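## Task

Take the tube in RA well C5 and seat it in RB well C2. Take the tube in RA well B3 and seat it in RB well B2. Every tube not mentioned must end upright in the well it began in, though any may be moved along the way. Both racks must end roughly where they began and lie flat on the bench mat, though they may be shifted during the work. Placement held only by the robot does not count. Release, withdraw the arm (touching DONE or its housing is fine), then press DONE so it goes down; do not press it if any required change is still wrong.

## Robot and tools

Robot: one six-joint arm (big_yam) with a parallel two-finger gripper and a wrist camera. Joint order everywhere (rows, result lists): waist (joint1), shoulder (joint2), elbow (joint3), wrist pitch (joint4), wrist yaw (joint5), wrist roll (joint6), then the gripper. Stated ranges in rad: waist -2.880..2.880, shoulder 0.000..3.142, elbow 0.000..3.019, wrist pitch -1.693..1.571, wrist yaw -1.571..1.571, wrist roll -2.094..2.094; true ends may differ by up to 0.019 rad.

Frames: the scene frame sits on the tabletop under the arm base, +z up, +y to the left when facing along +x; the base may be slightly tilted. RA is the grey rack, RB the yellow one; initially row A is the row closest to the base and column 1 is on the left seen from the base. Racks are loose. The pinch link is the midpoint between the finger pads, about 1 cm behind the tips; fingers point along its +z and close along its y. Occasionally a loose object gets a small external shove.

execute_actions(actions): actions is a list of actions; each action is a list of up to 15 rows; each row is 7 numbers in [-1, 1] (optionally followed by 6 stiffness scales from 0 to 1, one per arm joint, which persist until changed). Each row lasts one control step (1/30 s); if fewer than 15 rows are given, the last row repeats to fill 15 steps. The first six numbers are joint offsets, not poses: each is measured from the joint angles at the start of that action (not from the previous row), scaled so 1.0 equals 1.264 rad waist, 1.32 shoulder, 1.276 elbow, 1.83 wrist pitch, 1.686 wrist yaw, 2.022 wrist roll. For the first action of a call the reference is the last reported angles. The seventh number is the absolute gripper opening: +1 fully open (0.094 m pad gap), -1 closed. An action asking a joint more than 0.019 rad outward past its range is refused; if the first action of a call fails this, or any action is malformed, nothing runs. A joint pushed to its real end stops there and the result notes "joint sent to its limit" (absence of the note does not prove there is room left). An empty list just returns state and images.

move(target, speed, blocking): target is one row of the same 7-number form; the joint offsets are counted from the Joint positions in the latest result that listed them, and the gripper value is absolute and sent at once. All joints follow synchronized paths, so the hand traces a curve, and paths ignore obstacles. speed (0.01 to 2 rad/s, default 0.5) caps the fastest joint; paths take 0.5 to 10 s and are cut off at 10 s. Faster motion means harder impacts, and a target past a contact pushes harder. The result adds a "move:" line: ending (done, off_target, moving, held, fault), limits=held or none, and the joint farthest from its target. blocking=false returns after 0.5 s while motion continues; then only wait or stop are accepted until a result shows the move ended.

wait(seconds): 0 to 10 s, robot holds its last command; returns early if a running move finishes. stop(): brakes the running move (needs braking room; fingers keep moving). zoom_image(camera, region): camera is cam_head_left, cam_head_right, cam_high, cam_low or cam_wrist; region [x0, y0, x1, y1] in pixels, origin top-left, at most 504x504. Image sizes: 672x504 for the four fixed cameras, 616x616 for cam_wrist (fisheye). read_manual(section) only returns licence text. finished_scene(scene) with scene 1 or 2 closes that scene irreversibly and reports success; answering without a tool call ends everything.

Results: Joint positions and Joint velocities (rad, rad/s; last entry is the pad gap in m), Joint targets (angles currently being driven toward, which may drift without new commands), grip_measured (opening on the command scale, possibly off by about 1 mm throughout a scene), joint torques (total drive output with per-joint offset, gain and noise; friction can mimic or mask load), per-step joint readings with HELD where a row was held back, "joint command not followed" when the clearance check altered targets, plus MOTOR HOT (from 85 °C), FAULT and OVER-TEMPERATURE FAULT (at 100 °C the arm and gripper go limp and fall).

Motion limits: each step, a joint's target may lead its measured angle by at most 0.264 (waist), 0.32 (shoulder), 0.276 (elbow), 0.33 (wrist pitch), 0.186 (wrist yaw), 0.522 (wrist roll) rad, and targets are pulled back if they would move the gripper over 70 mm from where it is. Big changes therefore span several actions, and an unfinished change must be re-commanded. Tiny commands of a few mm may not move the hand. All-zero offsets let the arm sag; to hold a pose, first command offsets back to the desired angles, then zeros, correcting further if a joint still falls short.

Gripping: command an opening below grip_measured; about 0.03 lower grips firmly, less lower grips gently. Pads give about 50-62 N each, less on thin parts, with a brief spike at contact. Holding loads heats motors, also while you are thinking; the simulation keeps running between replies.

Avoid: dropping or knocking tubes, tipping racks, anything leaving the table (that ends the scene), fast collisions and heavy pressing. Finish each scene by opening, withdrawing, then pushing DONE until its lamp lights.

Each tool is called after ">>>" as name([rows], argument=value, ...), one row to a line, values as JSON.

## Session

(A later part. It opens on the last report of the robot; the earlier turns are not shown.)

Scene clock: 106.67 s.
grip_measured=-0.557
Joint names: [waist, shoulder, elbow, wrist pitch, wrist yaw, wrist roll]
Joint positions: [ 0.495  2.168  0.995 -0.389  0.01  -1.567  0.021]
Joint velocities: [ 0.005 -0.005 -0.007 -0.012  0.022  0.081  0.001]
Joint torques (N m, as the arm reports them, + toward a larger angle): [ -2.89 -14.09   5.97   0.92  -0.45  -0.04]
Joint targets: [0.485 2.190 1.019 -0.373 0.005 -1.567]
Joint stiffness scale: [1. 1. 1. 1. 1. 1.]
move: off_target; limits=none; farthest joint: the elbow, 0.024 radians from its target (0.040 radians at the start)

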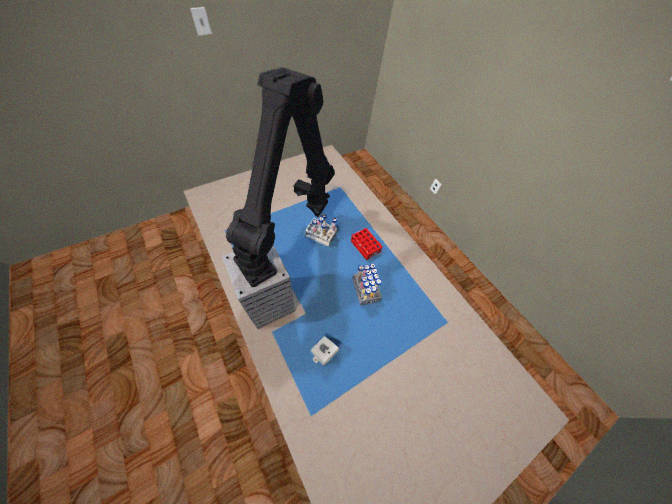

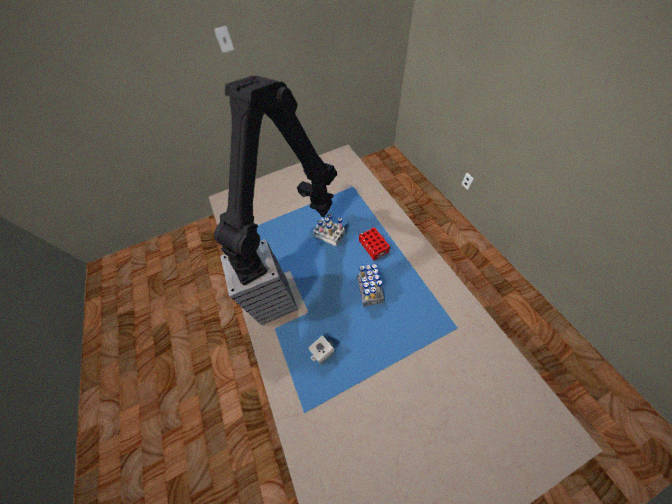

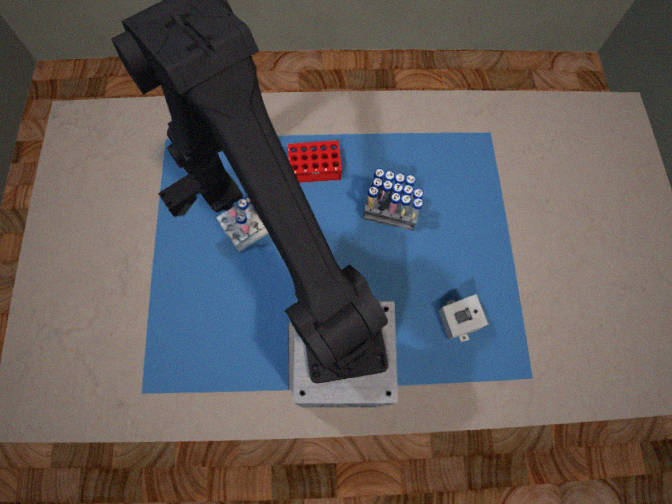

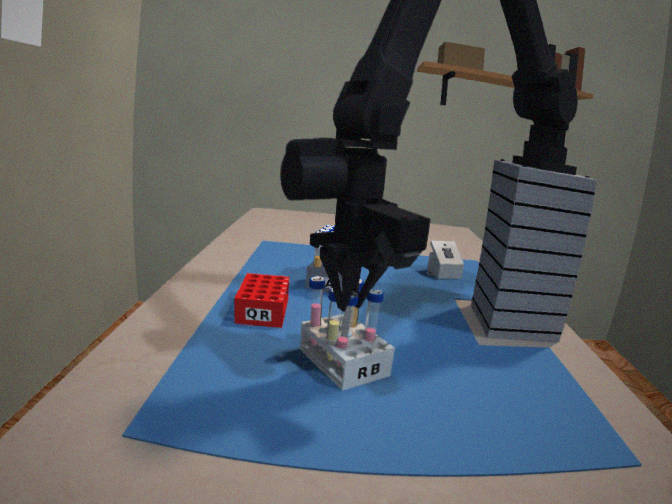

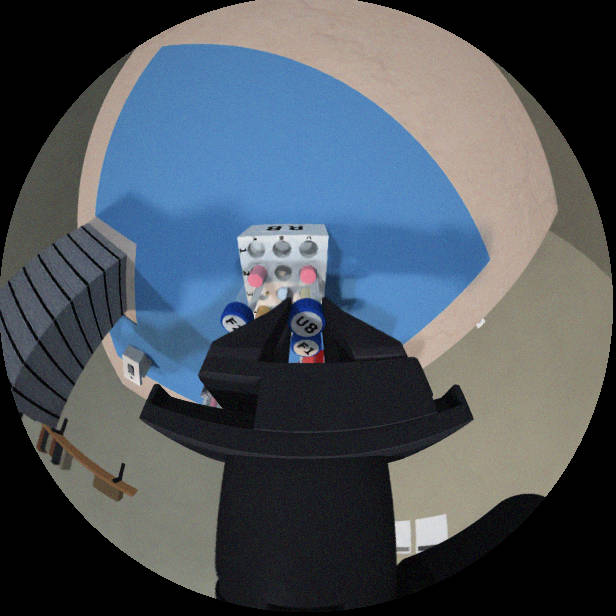

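>>> move(target=[0,0.012,0.015,0,0,0,-0.46])

>>> move(target=[0,-0.115,0,-0.07,0,0,-0.46], speed=0.2)

>>> move(target=[-0.6,0,-0.058,0.038,0,0,-0.46])

>>> move(target=[0,0.115,0.035,0.068,0,0,-0.46], speed=0.1)

Scene clock: 125.20 s.
grip_measured=-0.461
Joint names: [waist, shoulder, elbow, wrist pitch, wrist yaw, wrist roll]
Joint positions: [ 0.495  2.168  0.995 -0.389  0.011 -1.567  0.025]
Joint velocities: [ 0.005 -0.005 -0.012 -0.012  0.022  0.022 -0.   ]
Joint torques (N m, as the arm reports them, + toward a larger angle): [ -2.01 -13.99   5.6    0.35  -0.22  -0.04]
Joint targets: [0.495 2.184 1.014 -0.389 0.010 -1.567]
Joint stiffness scale: [1. 1. 1. 1. 1. 1.]
move: done; limits=none; farthest joint: the elbow, 0.019 radians from its target (0.019 radians at the start)

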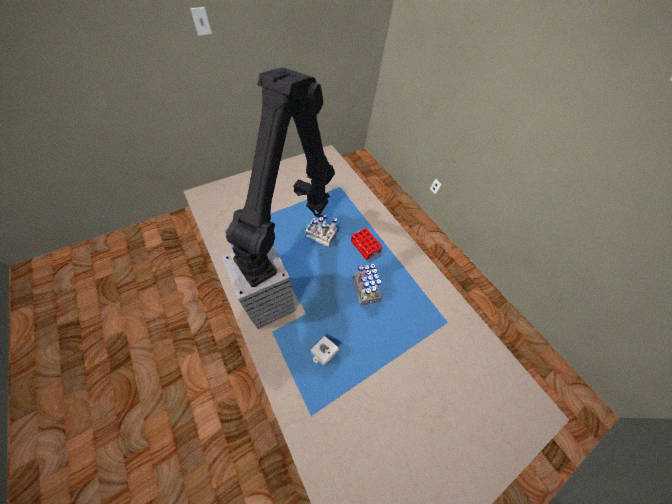

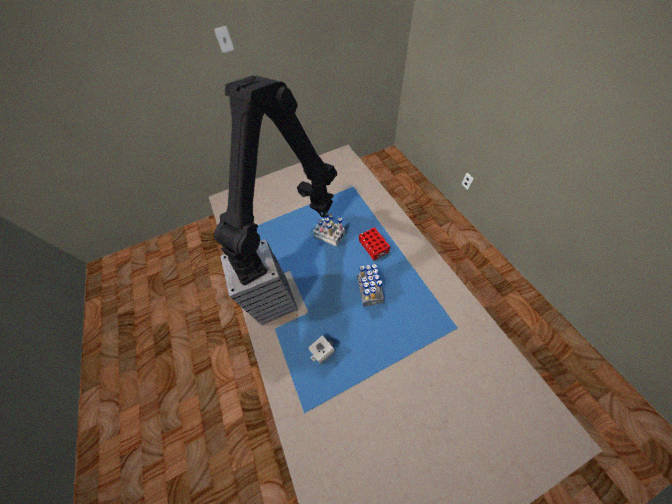

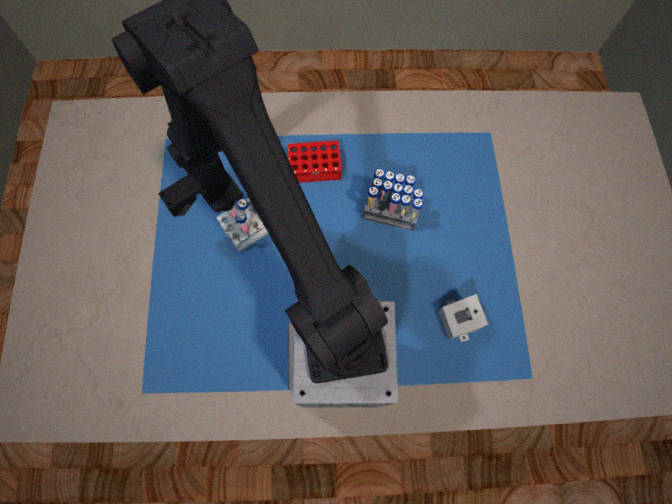

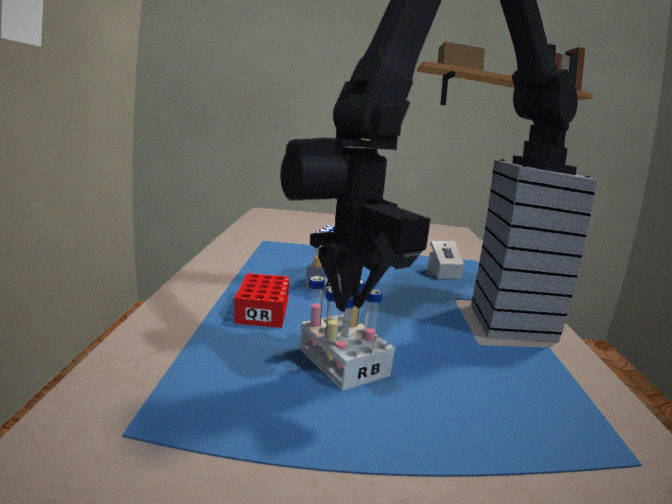

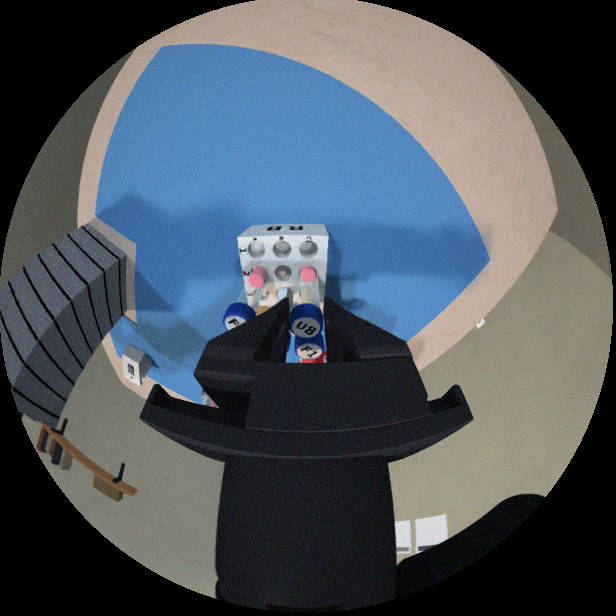

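Scene clock: 126.33 s.
grip_measured=-0.461
Joint names: [waist, shoulder, elbow, wrist pitch, wrist yaw, wrist roll]
Joint positions: [ 0.495  2.027  0.995 -0.502  0.011 -1.567  0.025]
Joint velocities: [-0.015 -0.005 -0.012  0.007 -0.007 -0.007  0.   ]
Joint torques (N m, as the arm reports them, + toward a larger angle): [ -1.95 -16.6    5.42  -0.15  -0.2   -0.04]
Joint targets: [0.495 2.017 0.995 -0.517 0.011 -1.567]
Joint stiffness scale: [1. 1. 1. 1. 1. 1.]
move: done; limits=none; farthest joint: the wrist pitch, 0.015 radians from its target (0.128 radians at the start)

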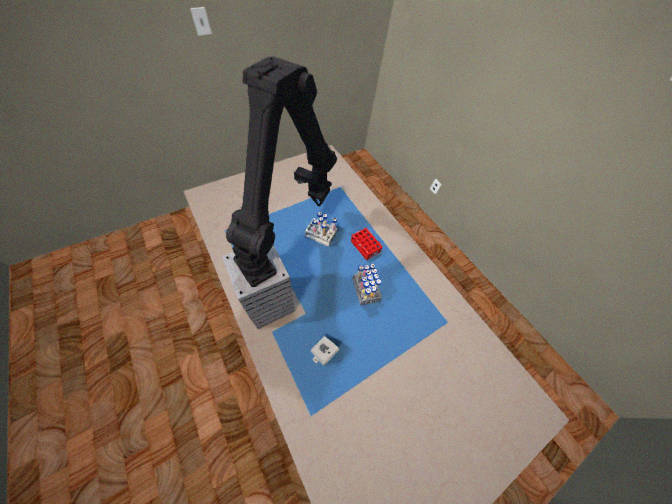

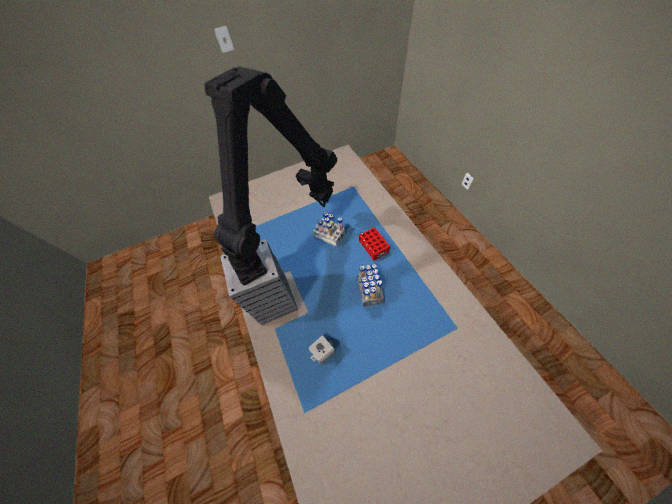

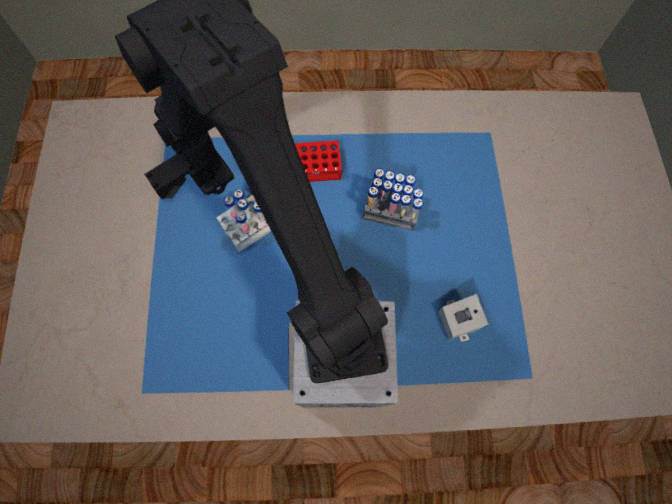

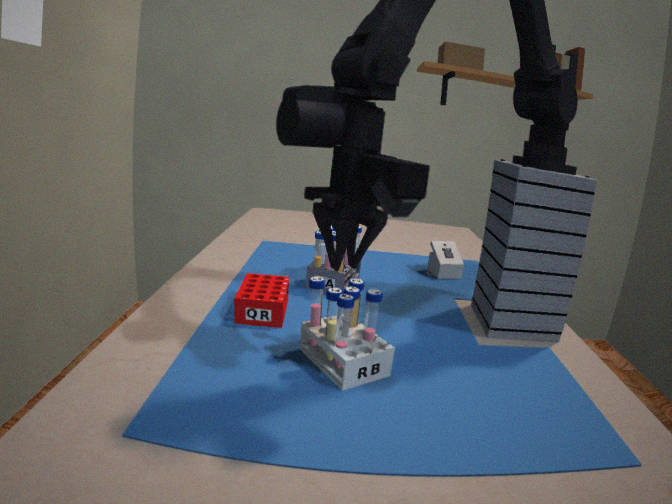

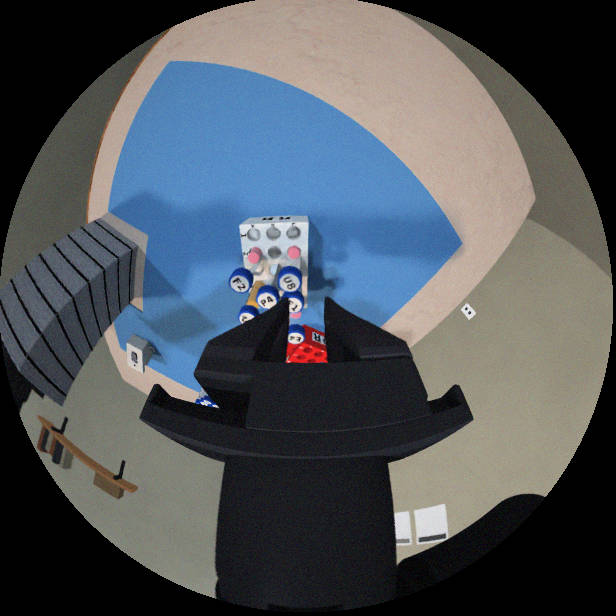

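Scene clock: 128.27 s.
grip_measured=-0.461
Joint names: [waist, shoulder, elbow, wrist pitch, wrist yaw, wrist roll]
Joint positions: [-0.269  2.027  0.925 -0.449  0.011 -1.567  0.025]
Joint velocities: [-0.015 -0.015 -0.002 -0.007  0.081  0.007 -0.   ]
Joint torques (N m, as the arm reports them, + toward a larger angle): [ -1.64 -14.28   4.43   0.92  -0.19   0.  ]
Joint targets: [-0.264 2.027 0.921 -0.433 0.011 -1.567]
Joint stiffness scale: [1. 1. 1. 1. 1. 1.]
move: done; limits=none; farthest joint: the wrist pitch, 0.016 radians from its target (0.070 radians at the start)

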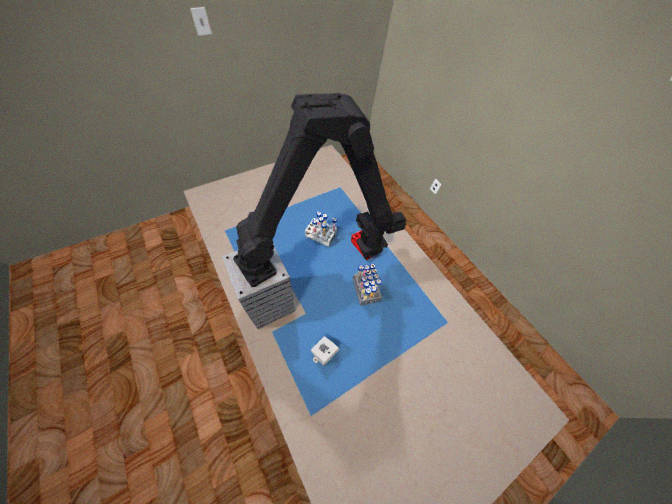

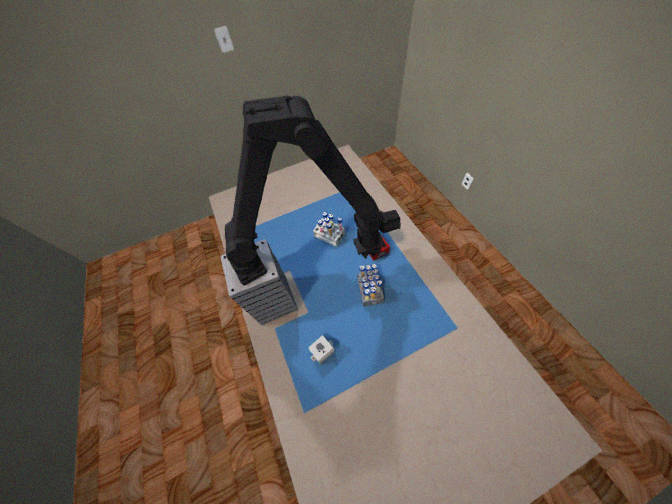

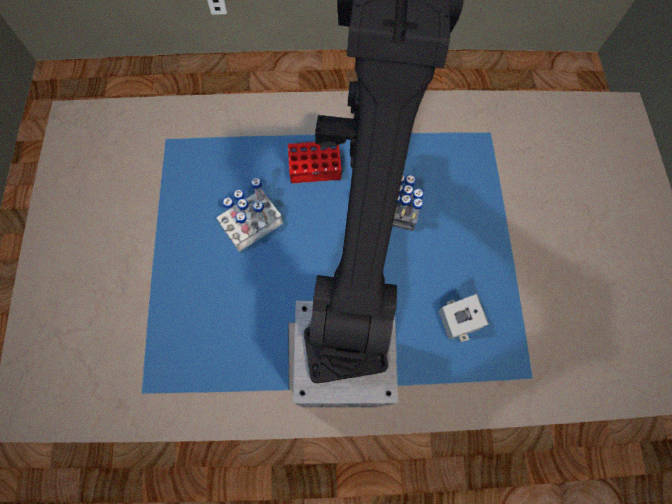

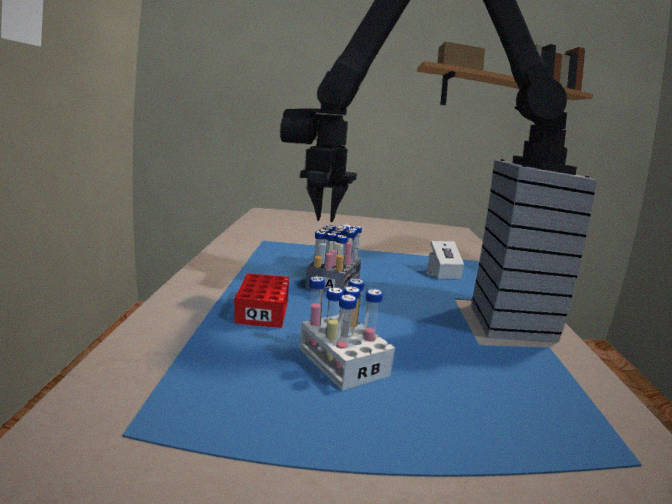

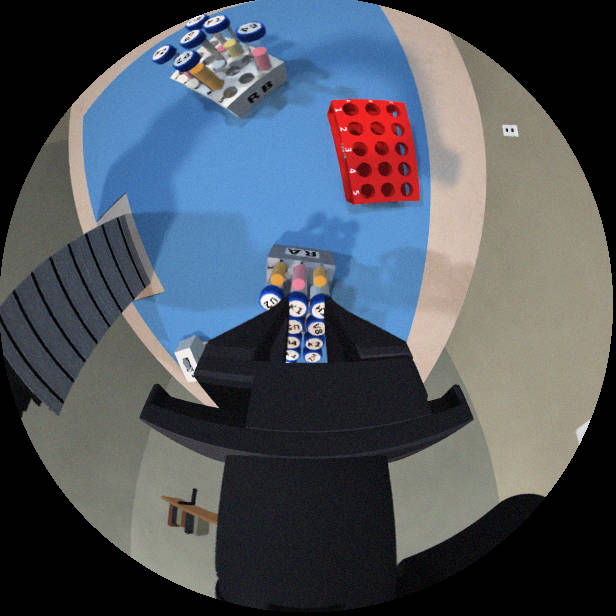

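Scene clock: 130.13 s.
grip_measured=-0.461
Joint names: [waist, shoulder, elbow, wrist pitch, wrist yaw, wrist roll]
Joint positions: [-0.269  2.161  0.948 -0.341  0.011 -1.567  0.025]
Joint velocities: [-0.005 -0.015  0.002  0.002 -0.007 -0.081 -0.001]
Joint torques (N m, as the arm reports them, + toward a larger angle): [ -1.51 -13.18   5.64   0.86  -0.22  -0.02]
Joint targets: [-0.269 2.178 0.970 -0.324 0.011 -1.567]
Joint stiffness scale: [1. 1. 1. 1. 1. 1.]
move: off_target; limits=none; farthest joint: the elbow, 0.022 radians from its target (0.044 radians at the start)

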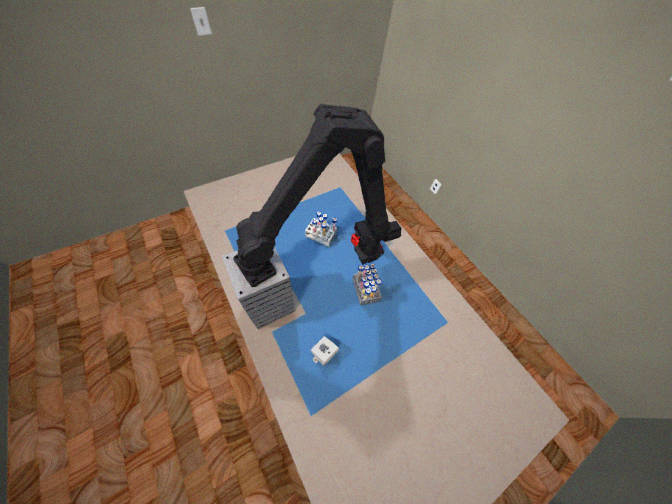

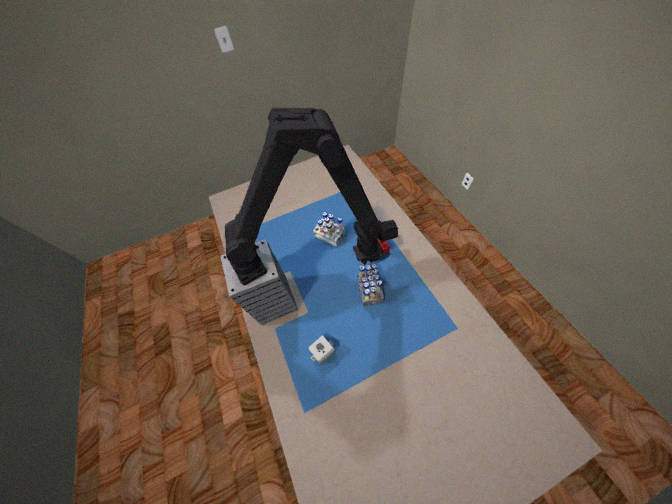

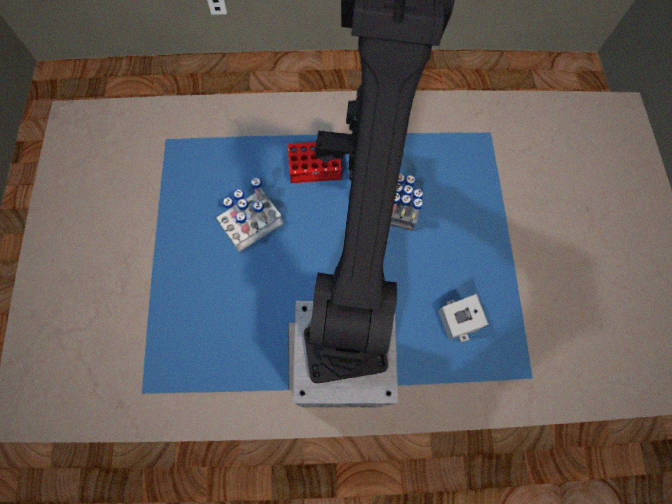

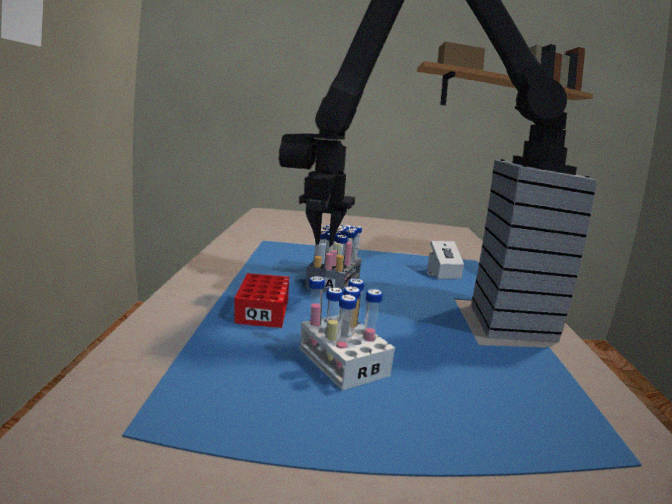

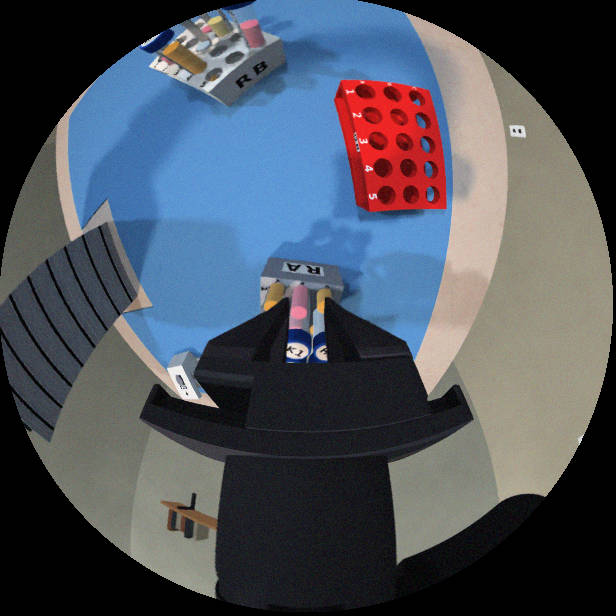

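>>> execute_actions(actions=[])

Scene clock: 146.97 s.
grip_measured=-0.461
Joint names: [waist, shoulder, elbow, wrist pitch, wrist yaw, wrist roll]
Joint positions: [-0.269  2.161  0.948 -0.341  0.011 -1.567  0.025]
Joint velocities: [-0.005 -0.015  0.002  0.002 -0.037 -0.007 -0.001]
Joint torques (N m, as the arm reports them, + toward a larger angle): [ -1.82 -13.82   5.64   1.08  -0.24  -0.04]
Joint targets: [-0.269 2.178 0.970 -0.324 0.011 -1.567]
Joint stiffness scale: [1. 1. 1. 1. 1. 1.]

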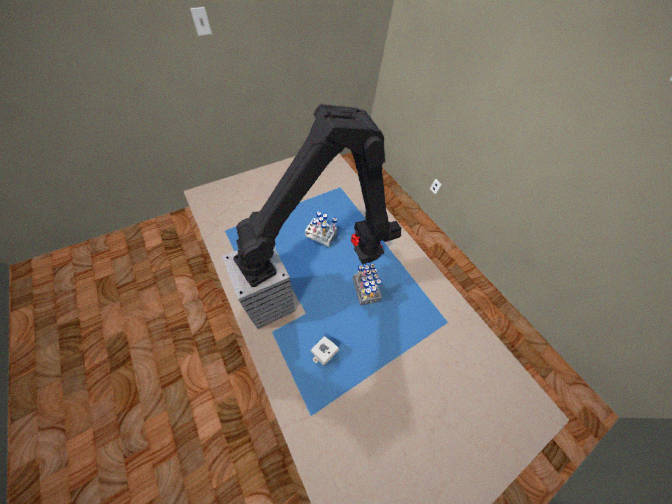

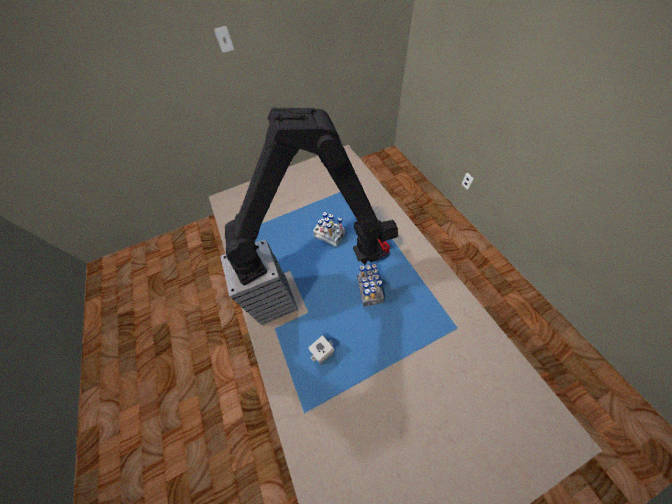

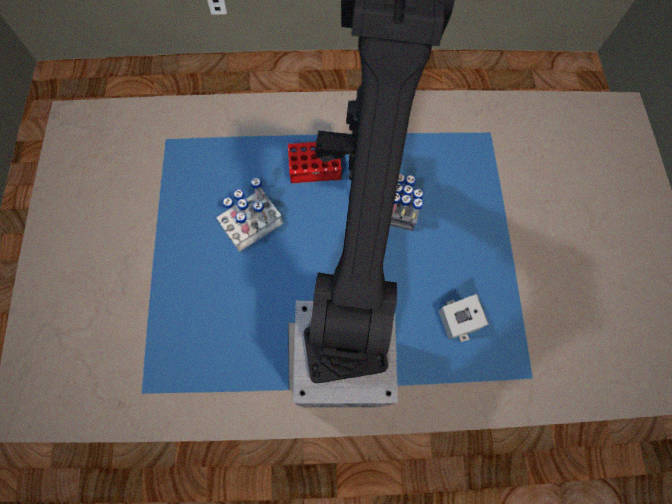

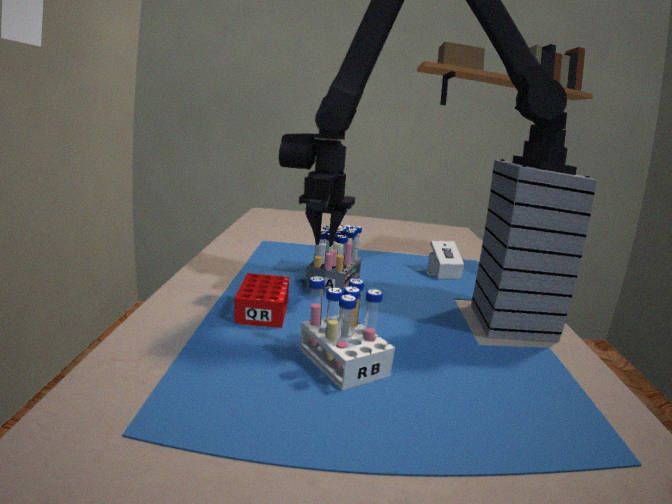

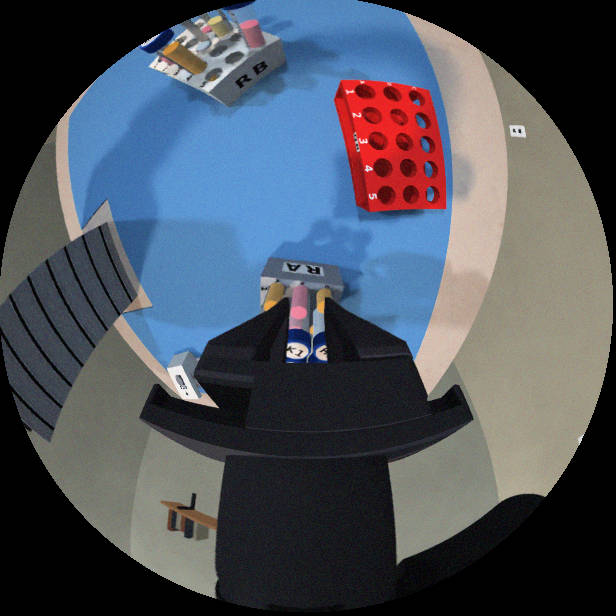

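>>> move(target=[0,0,0.012,-0.026,0,0,-0.46], speed=0.05)

>>> move(target=[-0.05,0,0.012,0,0,0,-0.46], speed=0.04)

Scene clock: 152.60 s.
grip_measured=-0.461
Joint names: [waist, shoulder, elbow, wrist pitch, wrist yaw, wrist roll]
Joint positions: [-0.269  2.161  0.948 -0.374  0.011 -1.567  0.025]
Joint velocities: [-0.015 -0.024  0.002 -0.017  0.007 -0.007  0.001]
Joint torques (N m, as the arm reports them, + toward a larger angle): [ -2.8  -14.61   4.8   -0.14  -0.24   0.01]
Joint targets: [-0.269 2.161 0.963 -0.388 0.011 -1.567]
Joint stiffness scale: [1. 1. 1. 1. 1. 1.]
move: done; limits=none; farthest joint: the elbow, 0.016 radians from its target (0.016 radians at the start)

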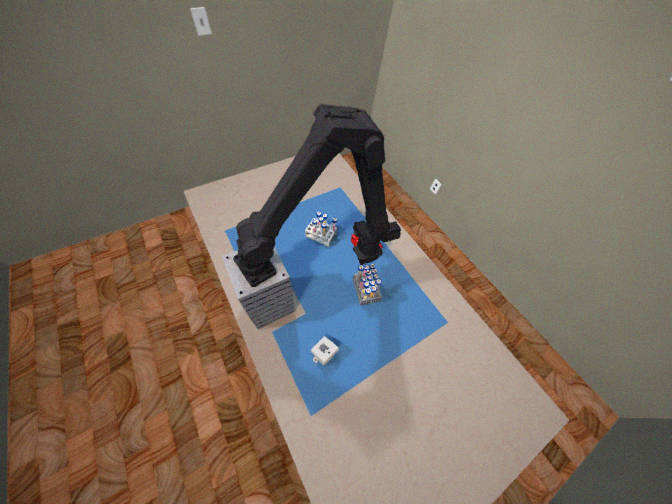

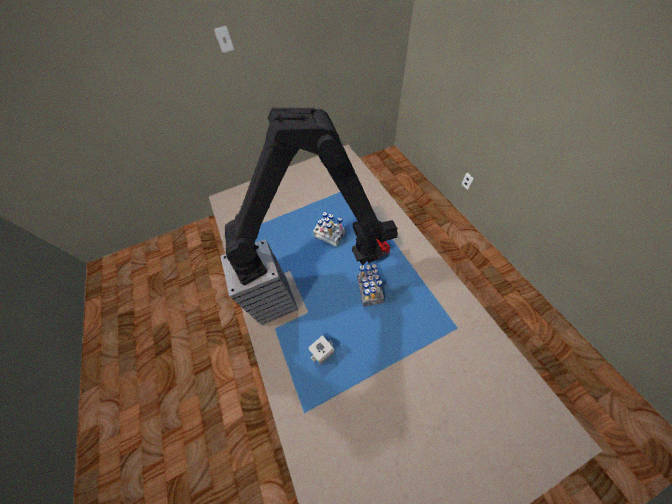

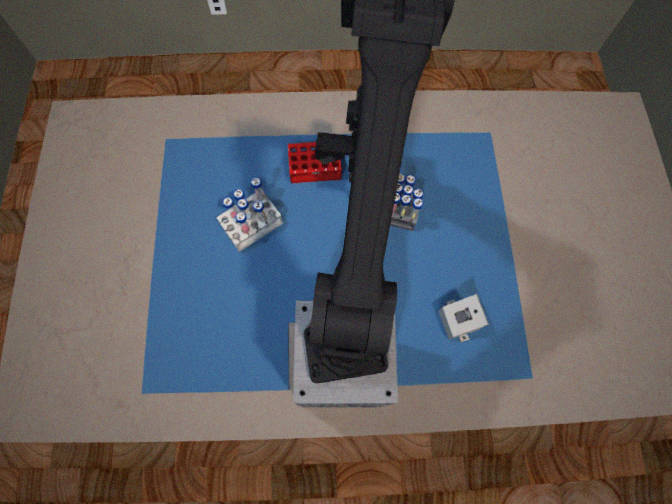

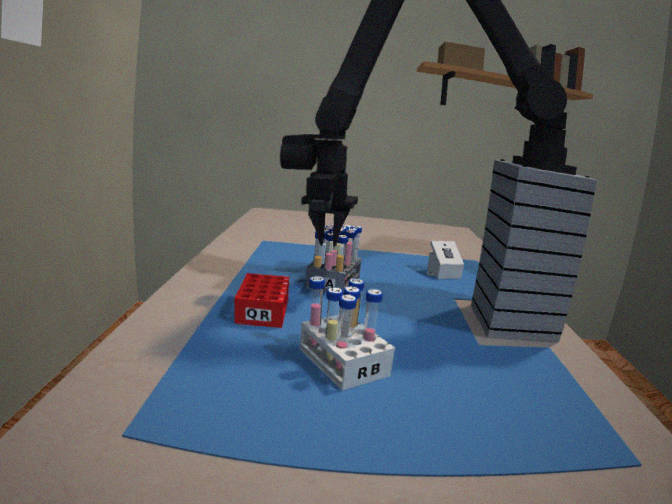

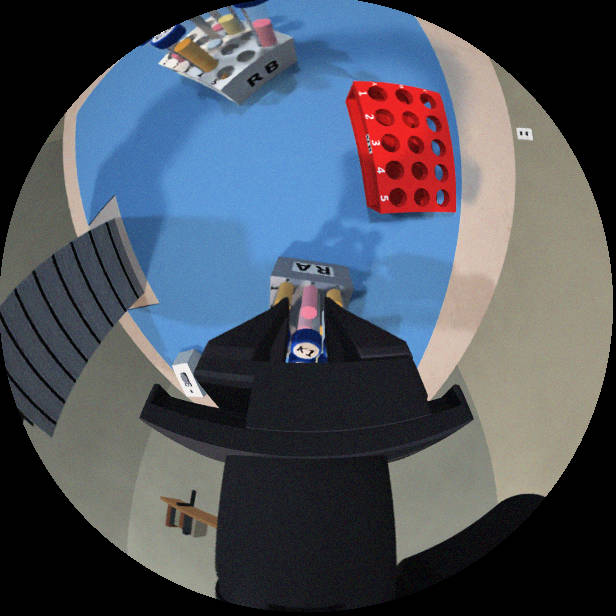

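Scene clock: 154.40 s.
grip_measured=-0.461
Joint names: [waist, shoulder, elbow, wrist pitch, wrist yaw, wrist roll]
Joint positions: [-0.311  2.161  0.948 -0.374  0.007 -1.567  0.025]
Joint velocities: [-0.005  0.005  0.002  0.002 -0.007 -0.066 -0.   ]
Joint torques (N m, as the arm reports them, + toward a larger angle): [ -4.11 -14.56   4.96   0.33  -0.08  -0.02]
Joint targets: [-0.332 2.161 0.963 -0.374 0.010 -1.567]
Joint stiffness scale: [1. 1. 1. 1. 1. 1.]
move: off_target; limits=none; farthest joint: the waist, 0.021 radians from its target (0.063 radians at the start)

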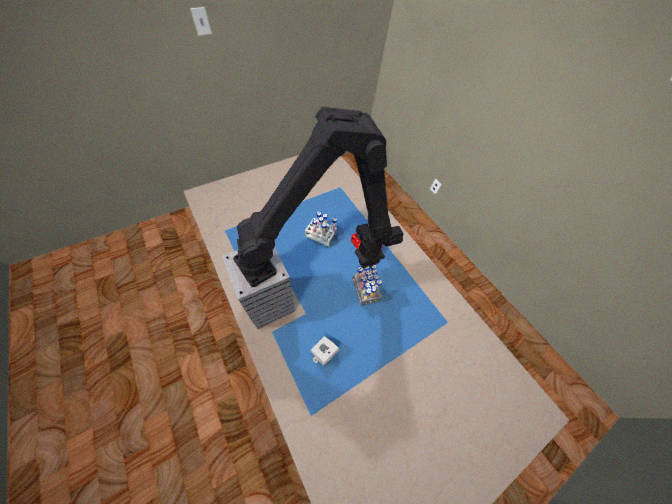

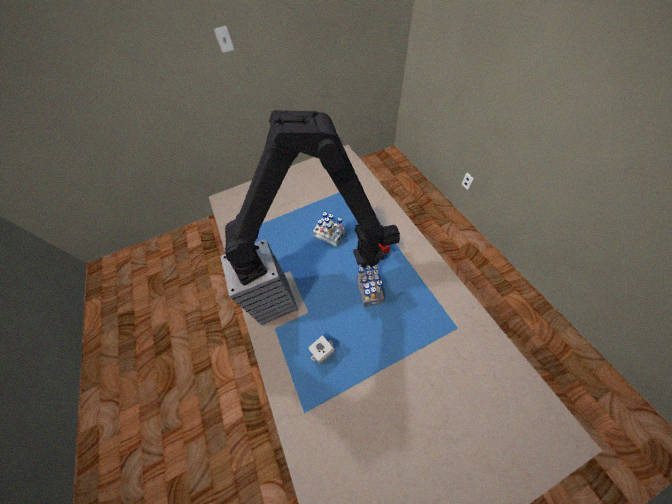

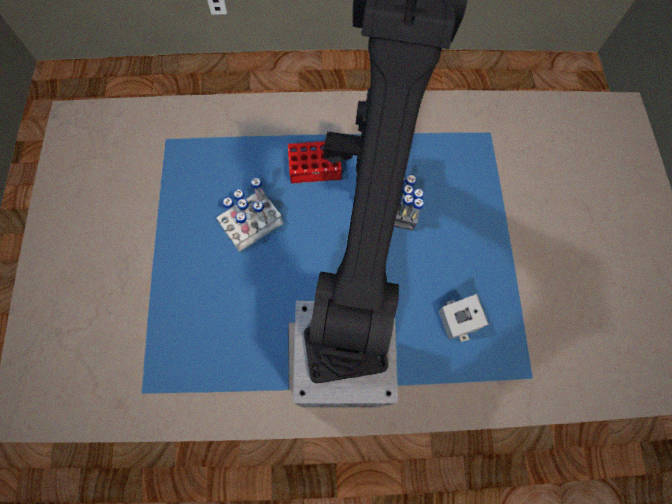

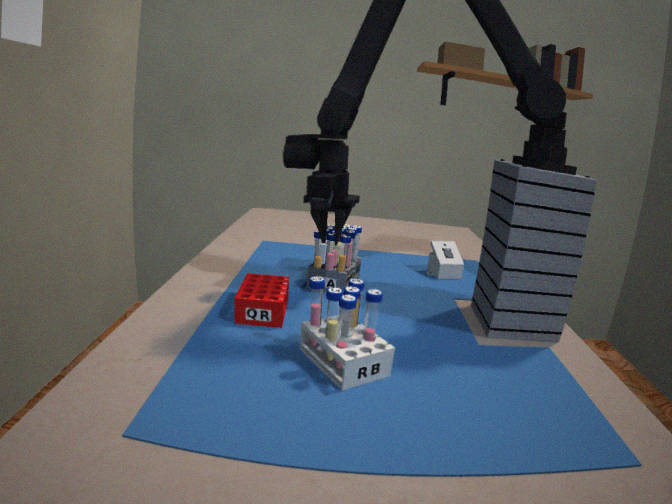

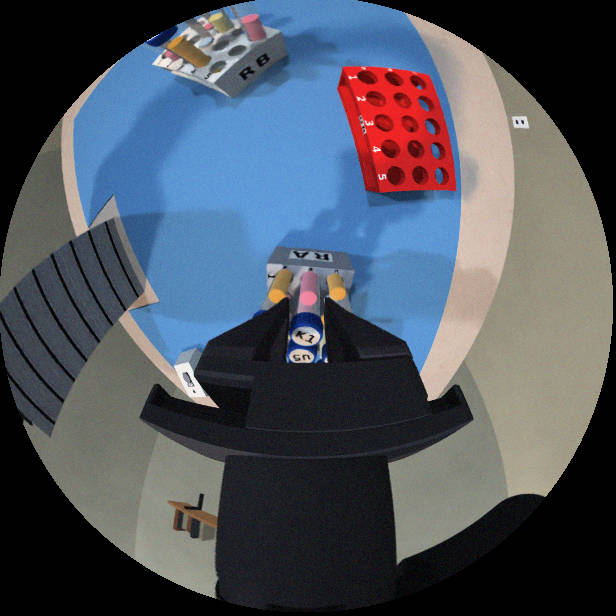

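>>> move(target=[-0.05,0,0.012,-0.012,0,0,-0.46], speed=0.04)

Scene clock: 159.40 s.
grip_measured=-0.461
Joint names: [waist, shoulder, elbow, wrist pitch, wrist yaw, wrist roll]
Joint positions: [-0.352  2.161  0.949 -0.377 -0.001 -1.567  0.025]
Joint velocities: [-0.015  0.005 -0.017 -0.007  0.037 -0.007 -0.   ]
Joint torques (N m, as the arm reports them, + toward a larger angle): [ -4.89 -15.25   4.87  -0.34   0.11  -0.01]
Joint targets: [-0.374 2.161 0.963 -0.396 0.007 -1.567]
Joint stiffness scale: [1. 1. 1. 1. 1. 1.]
move: off_target; limits=none; farthest joint: the waist, 0.022 radians from its target (0.063 radians at the start)

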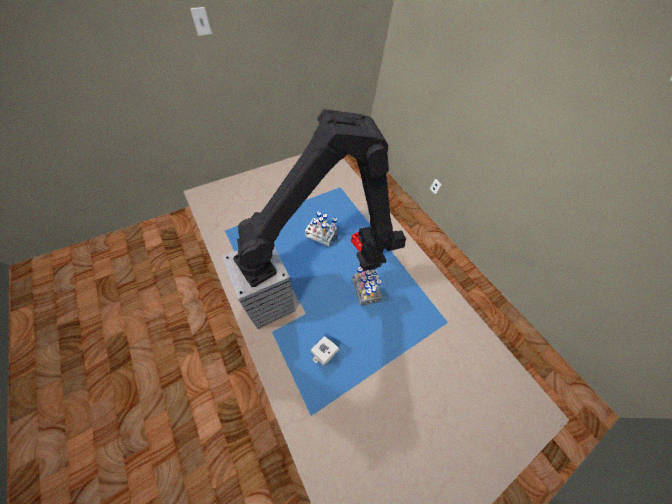

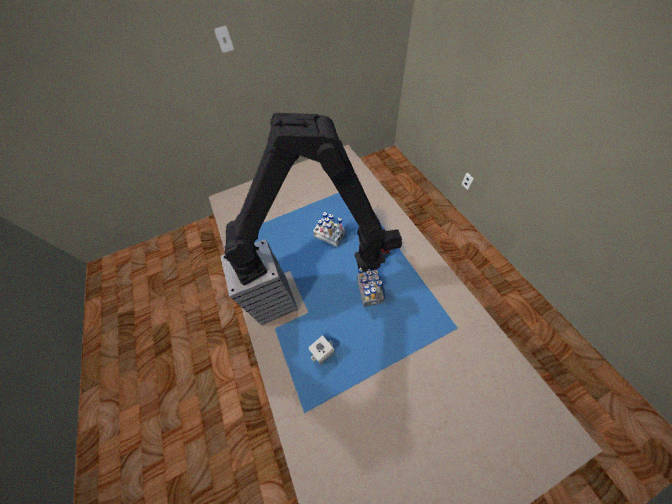

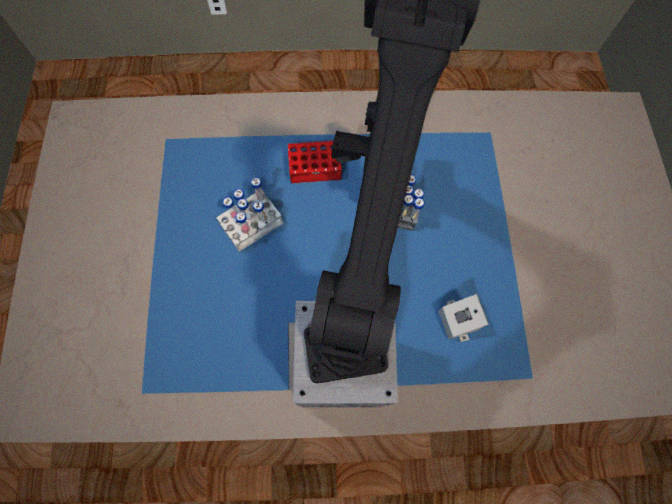

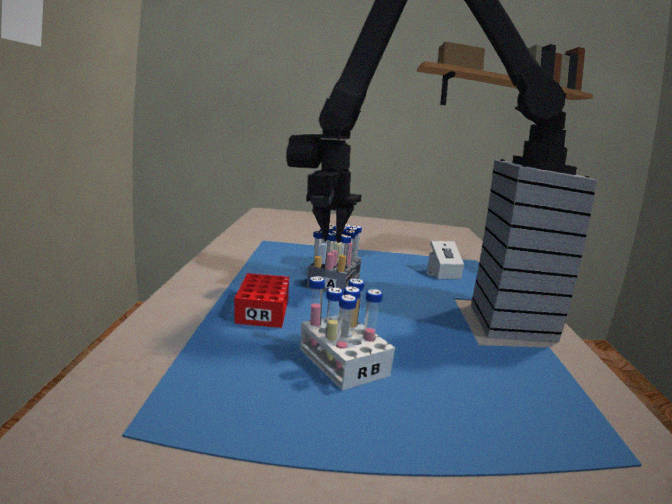

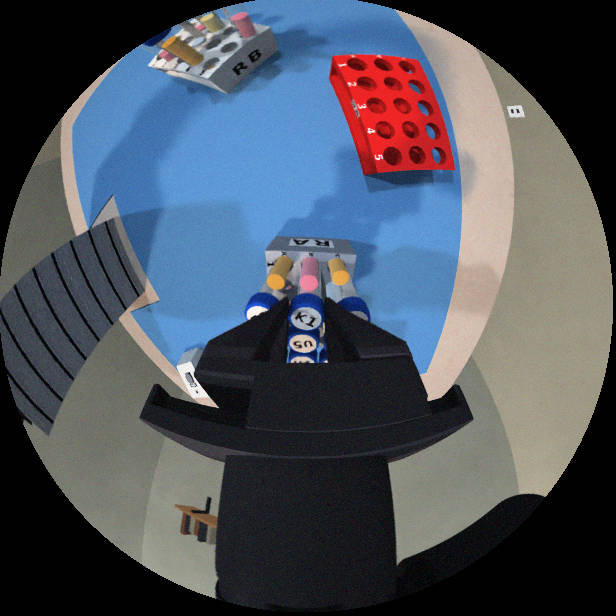

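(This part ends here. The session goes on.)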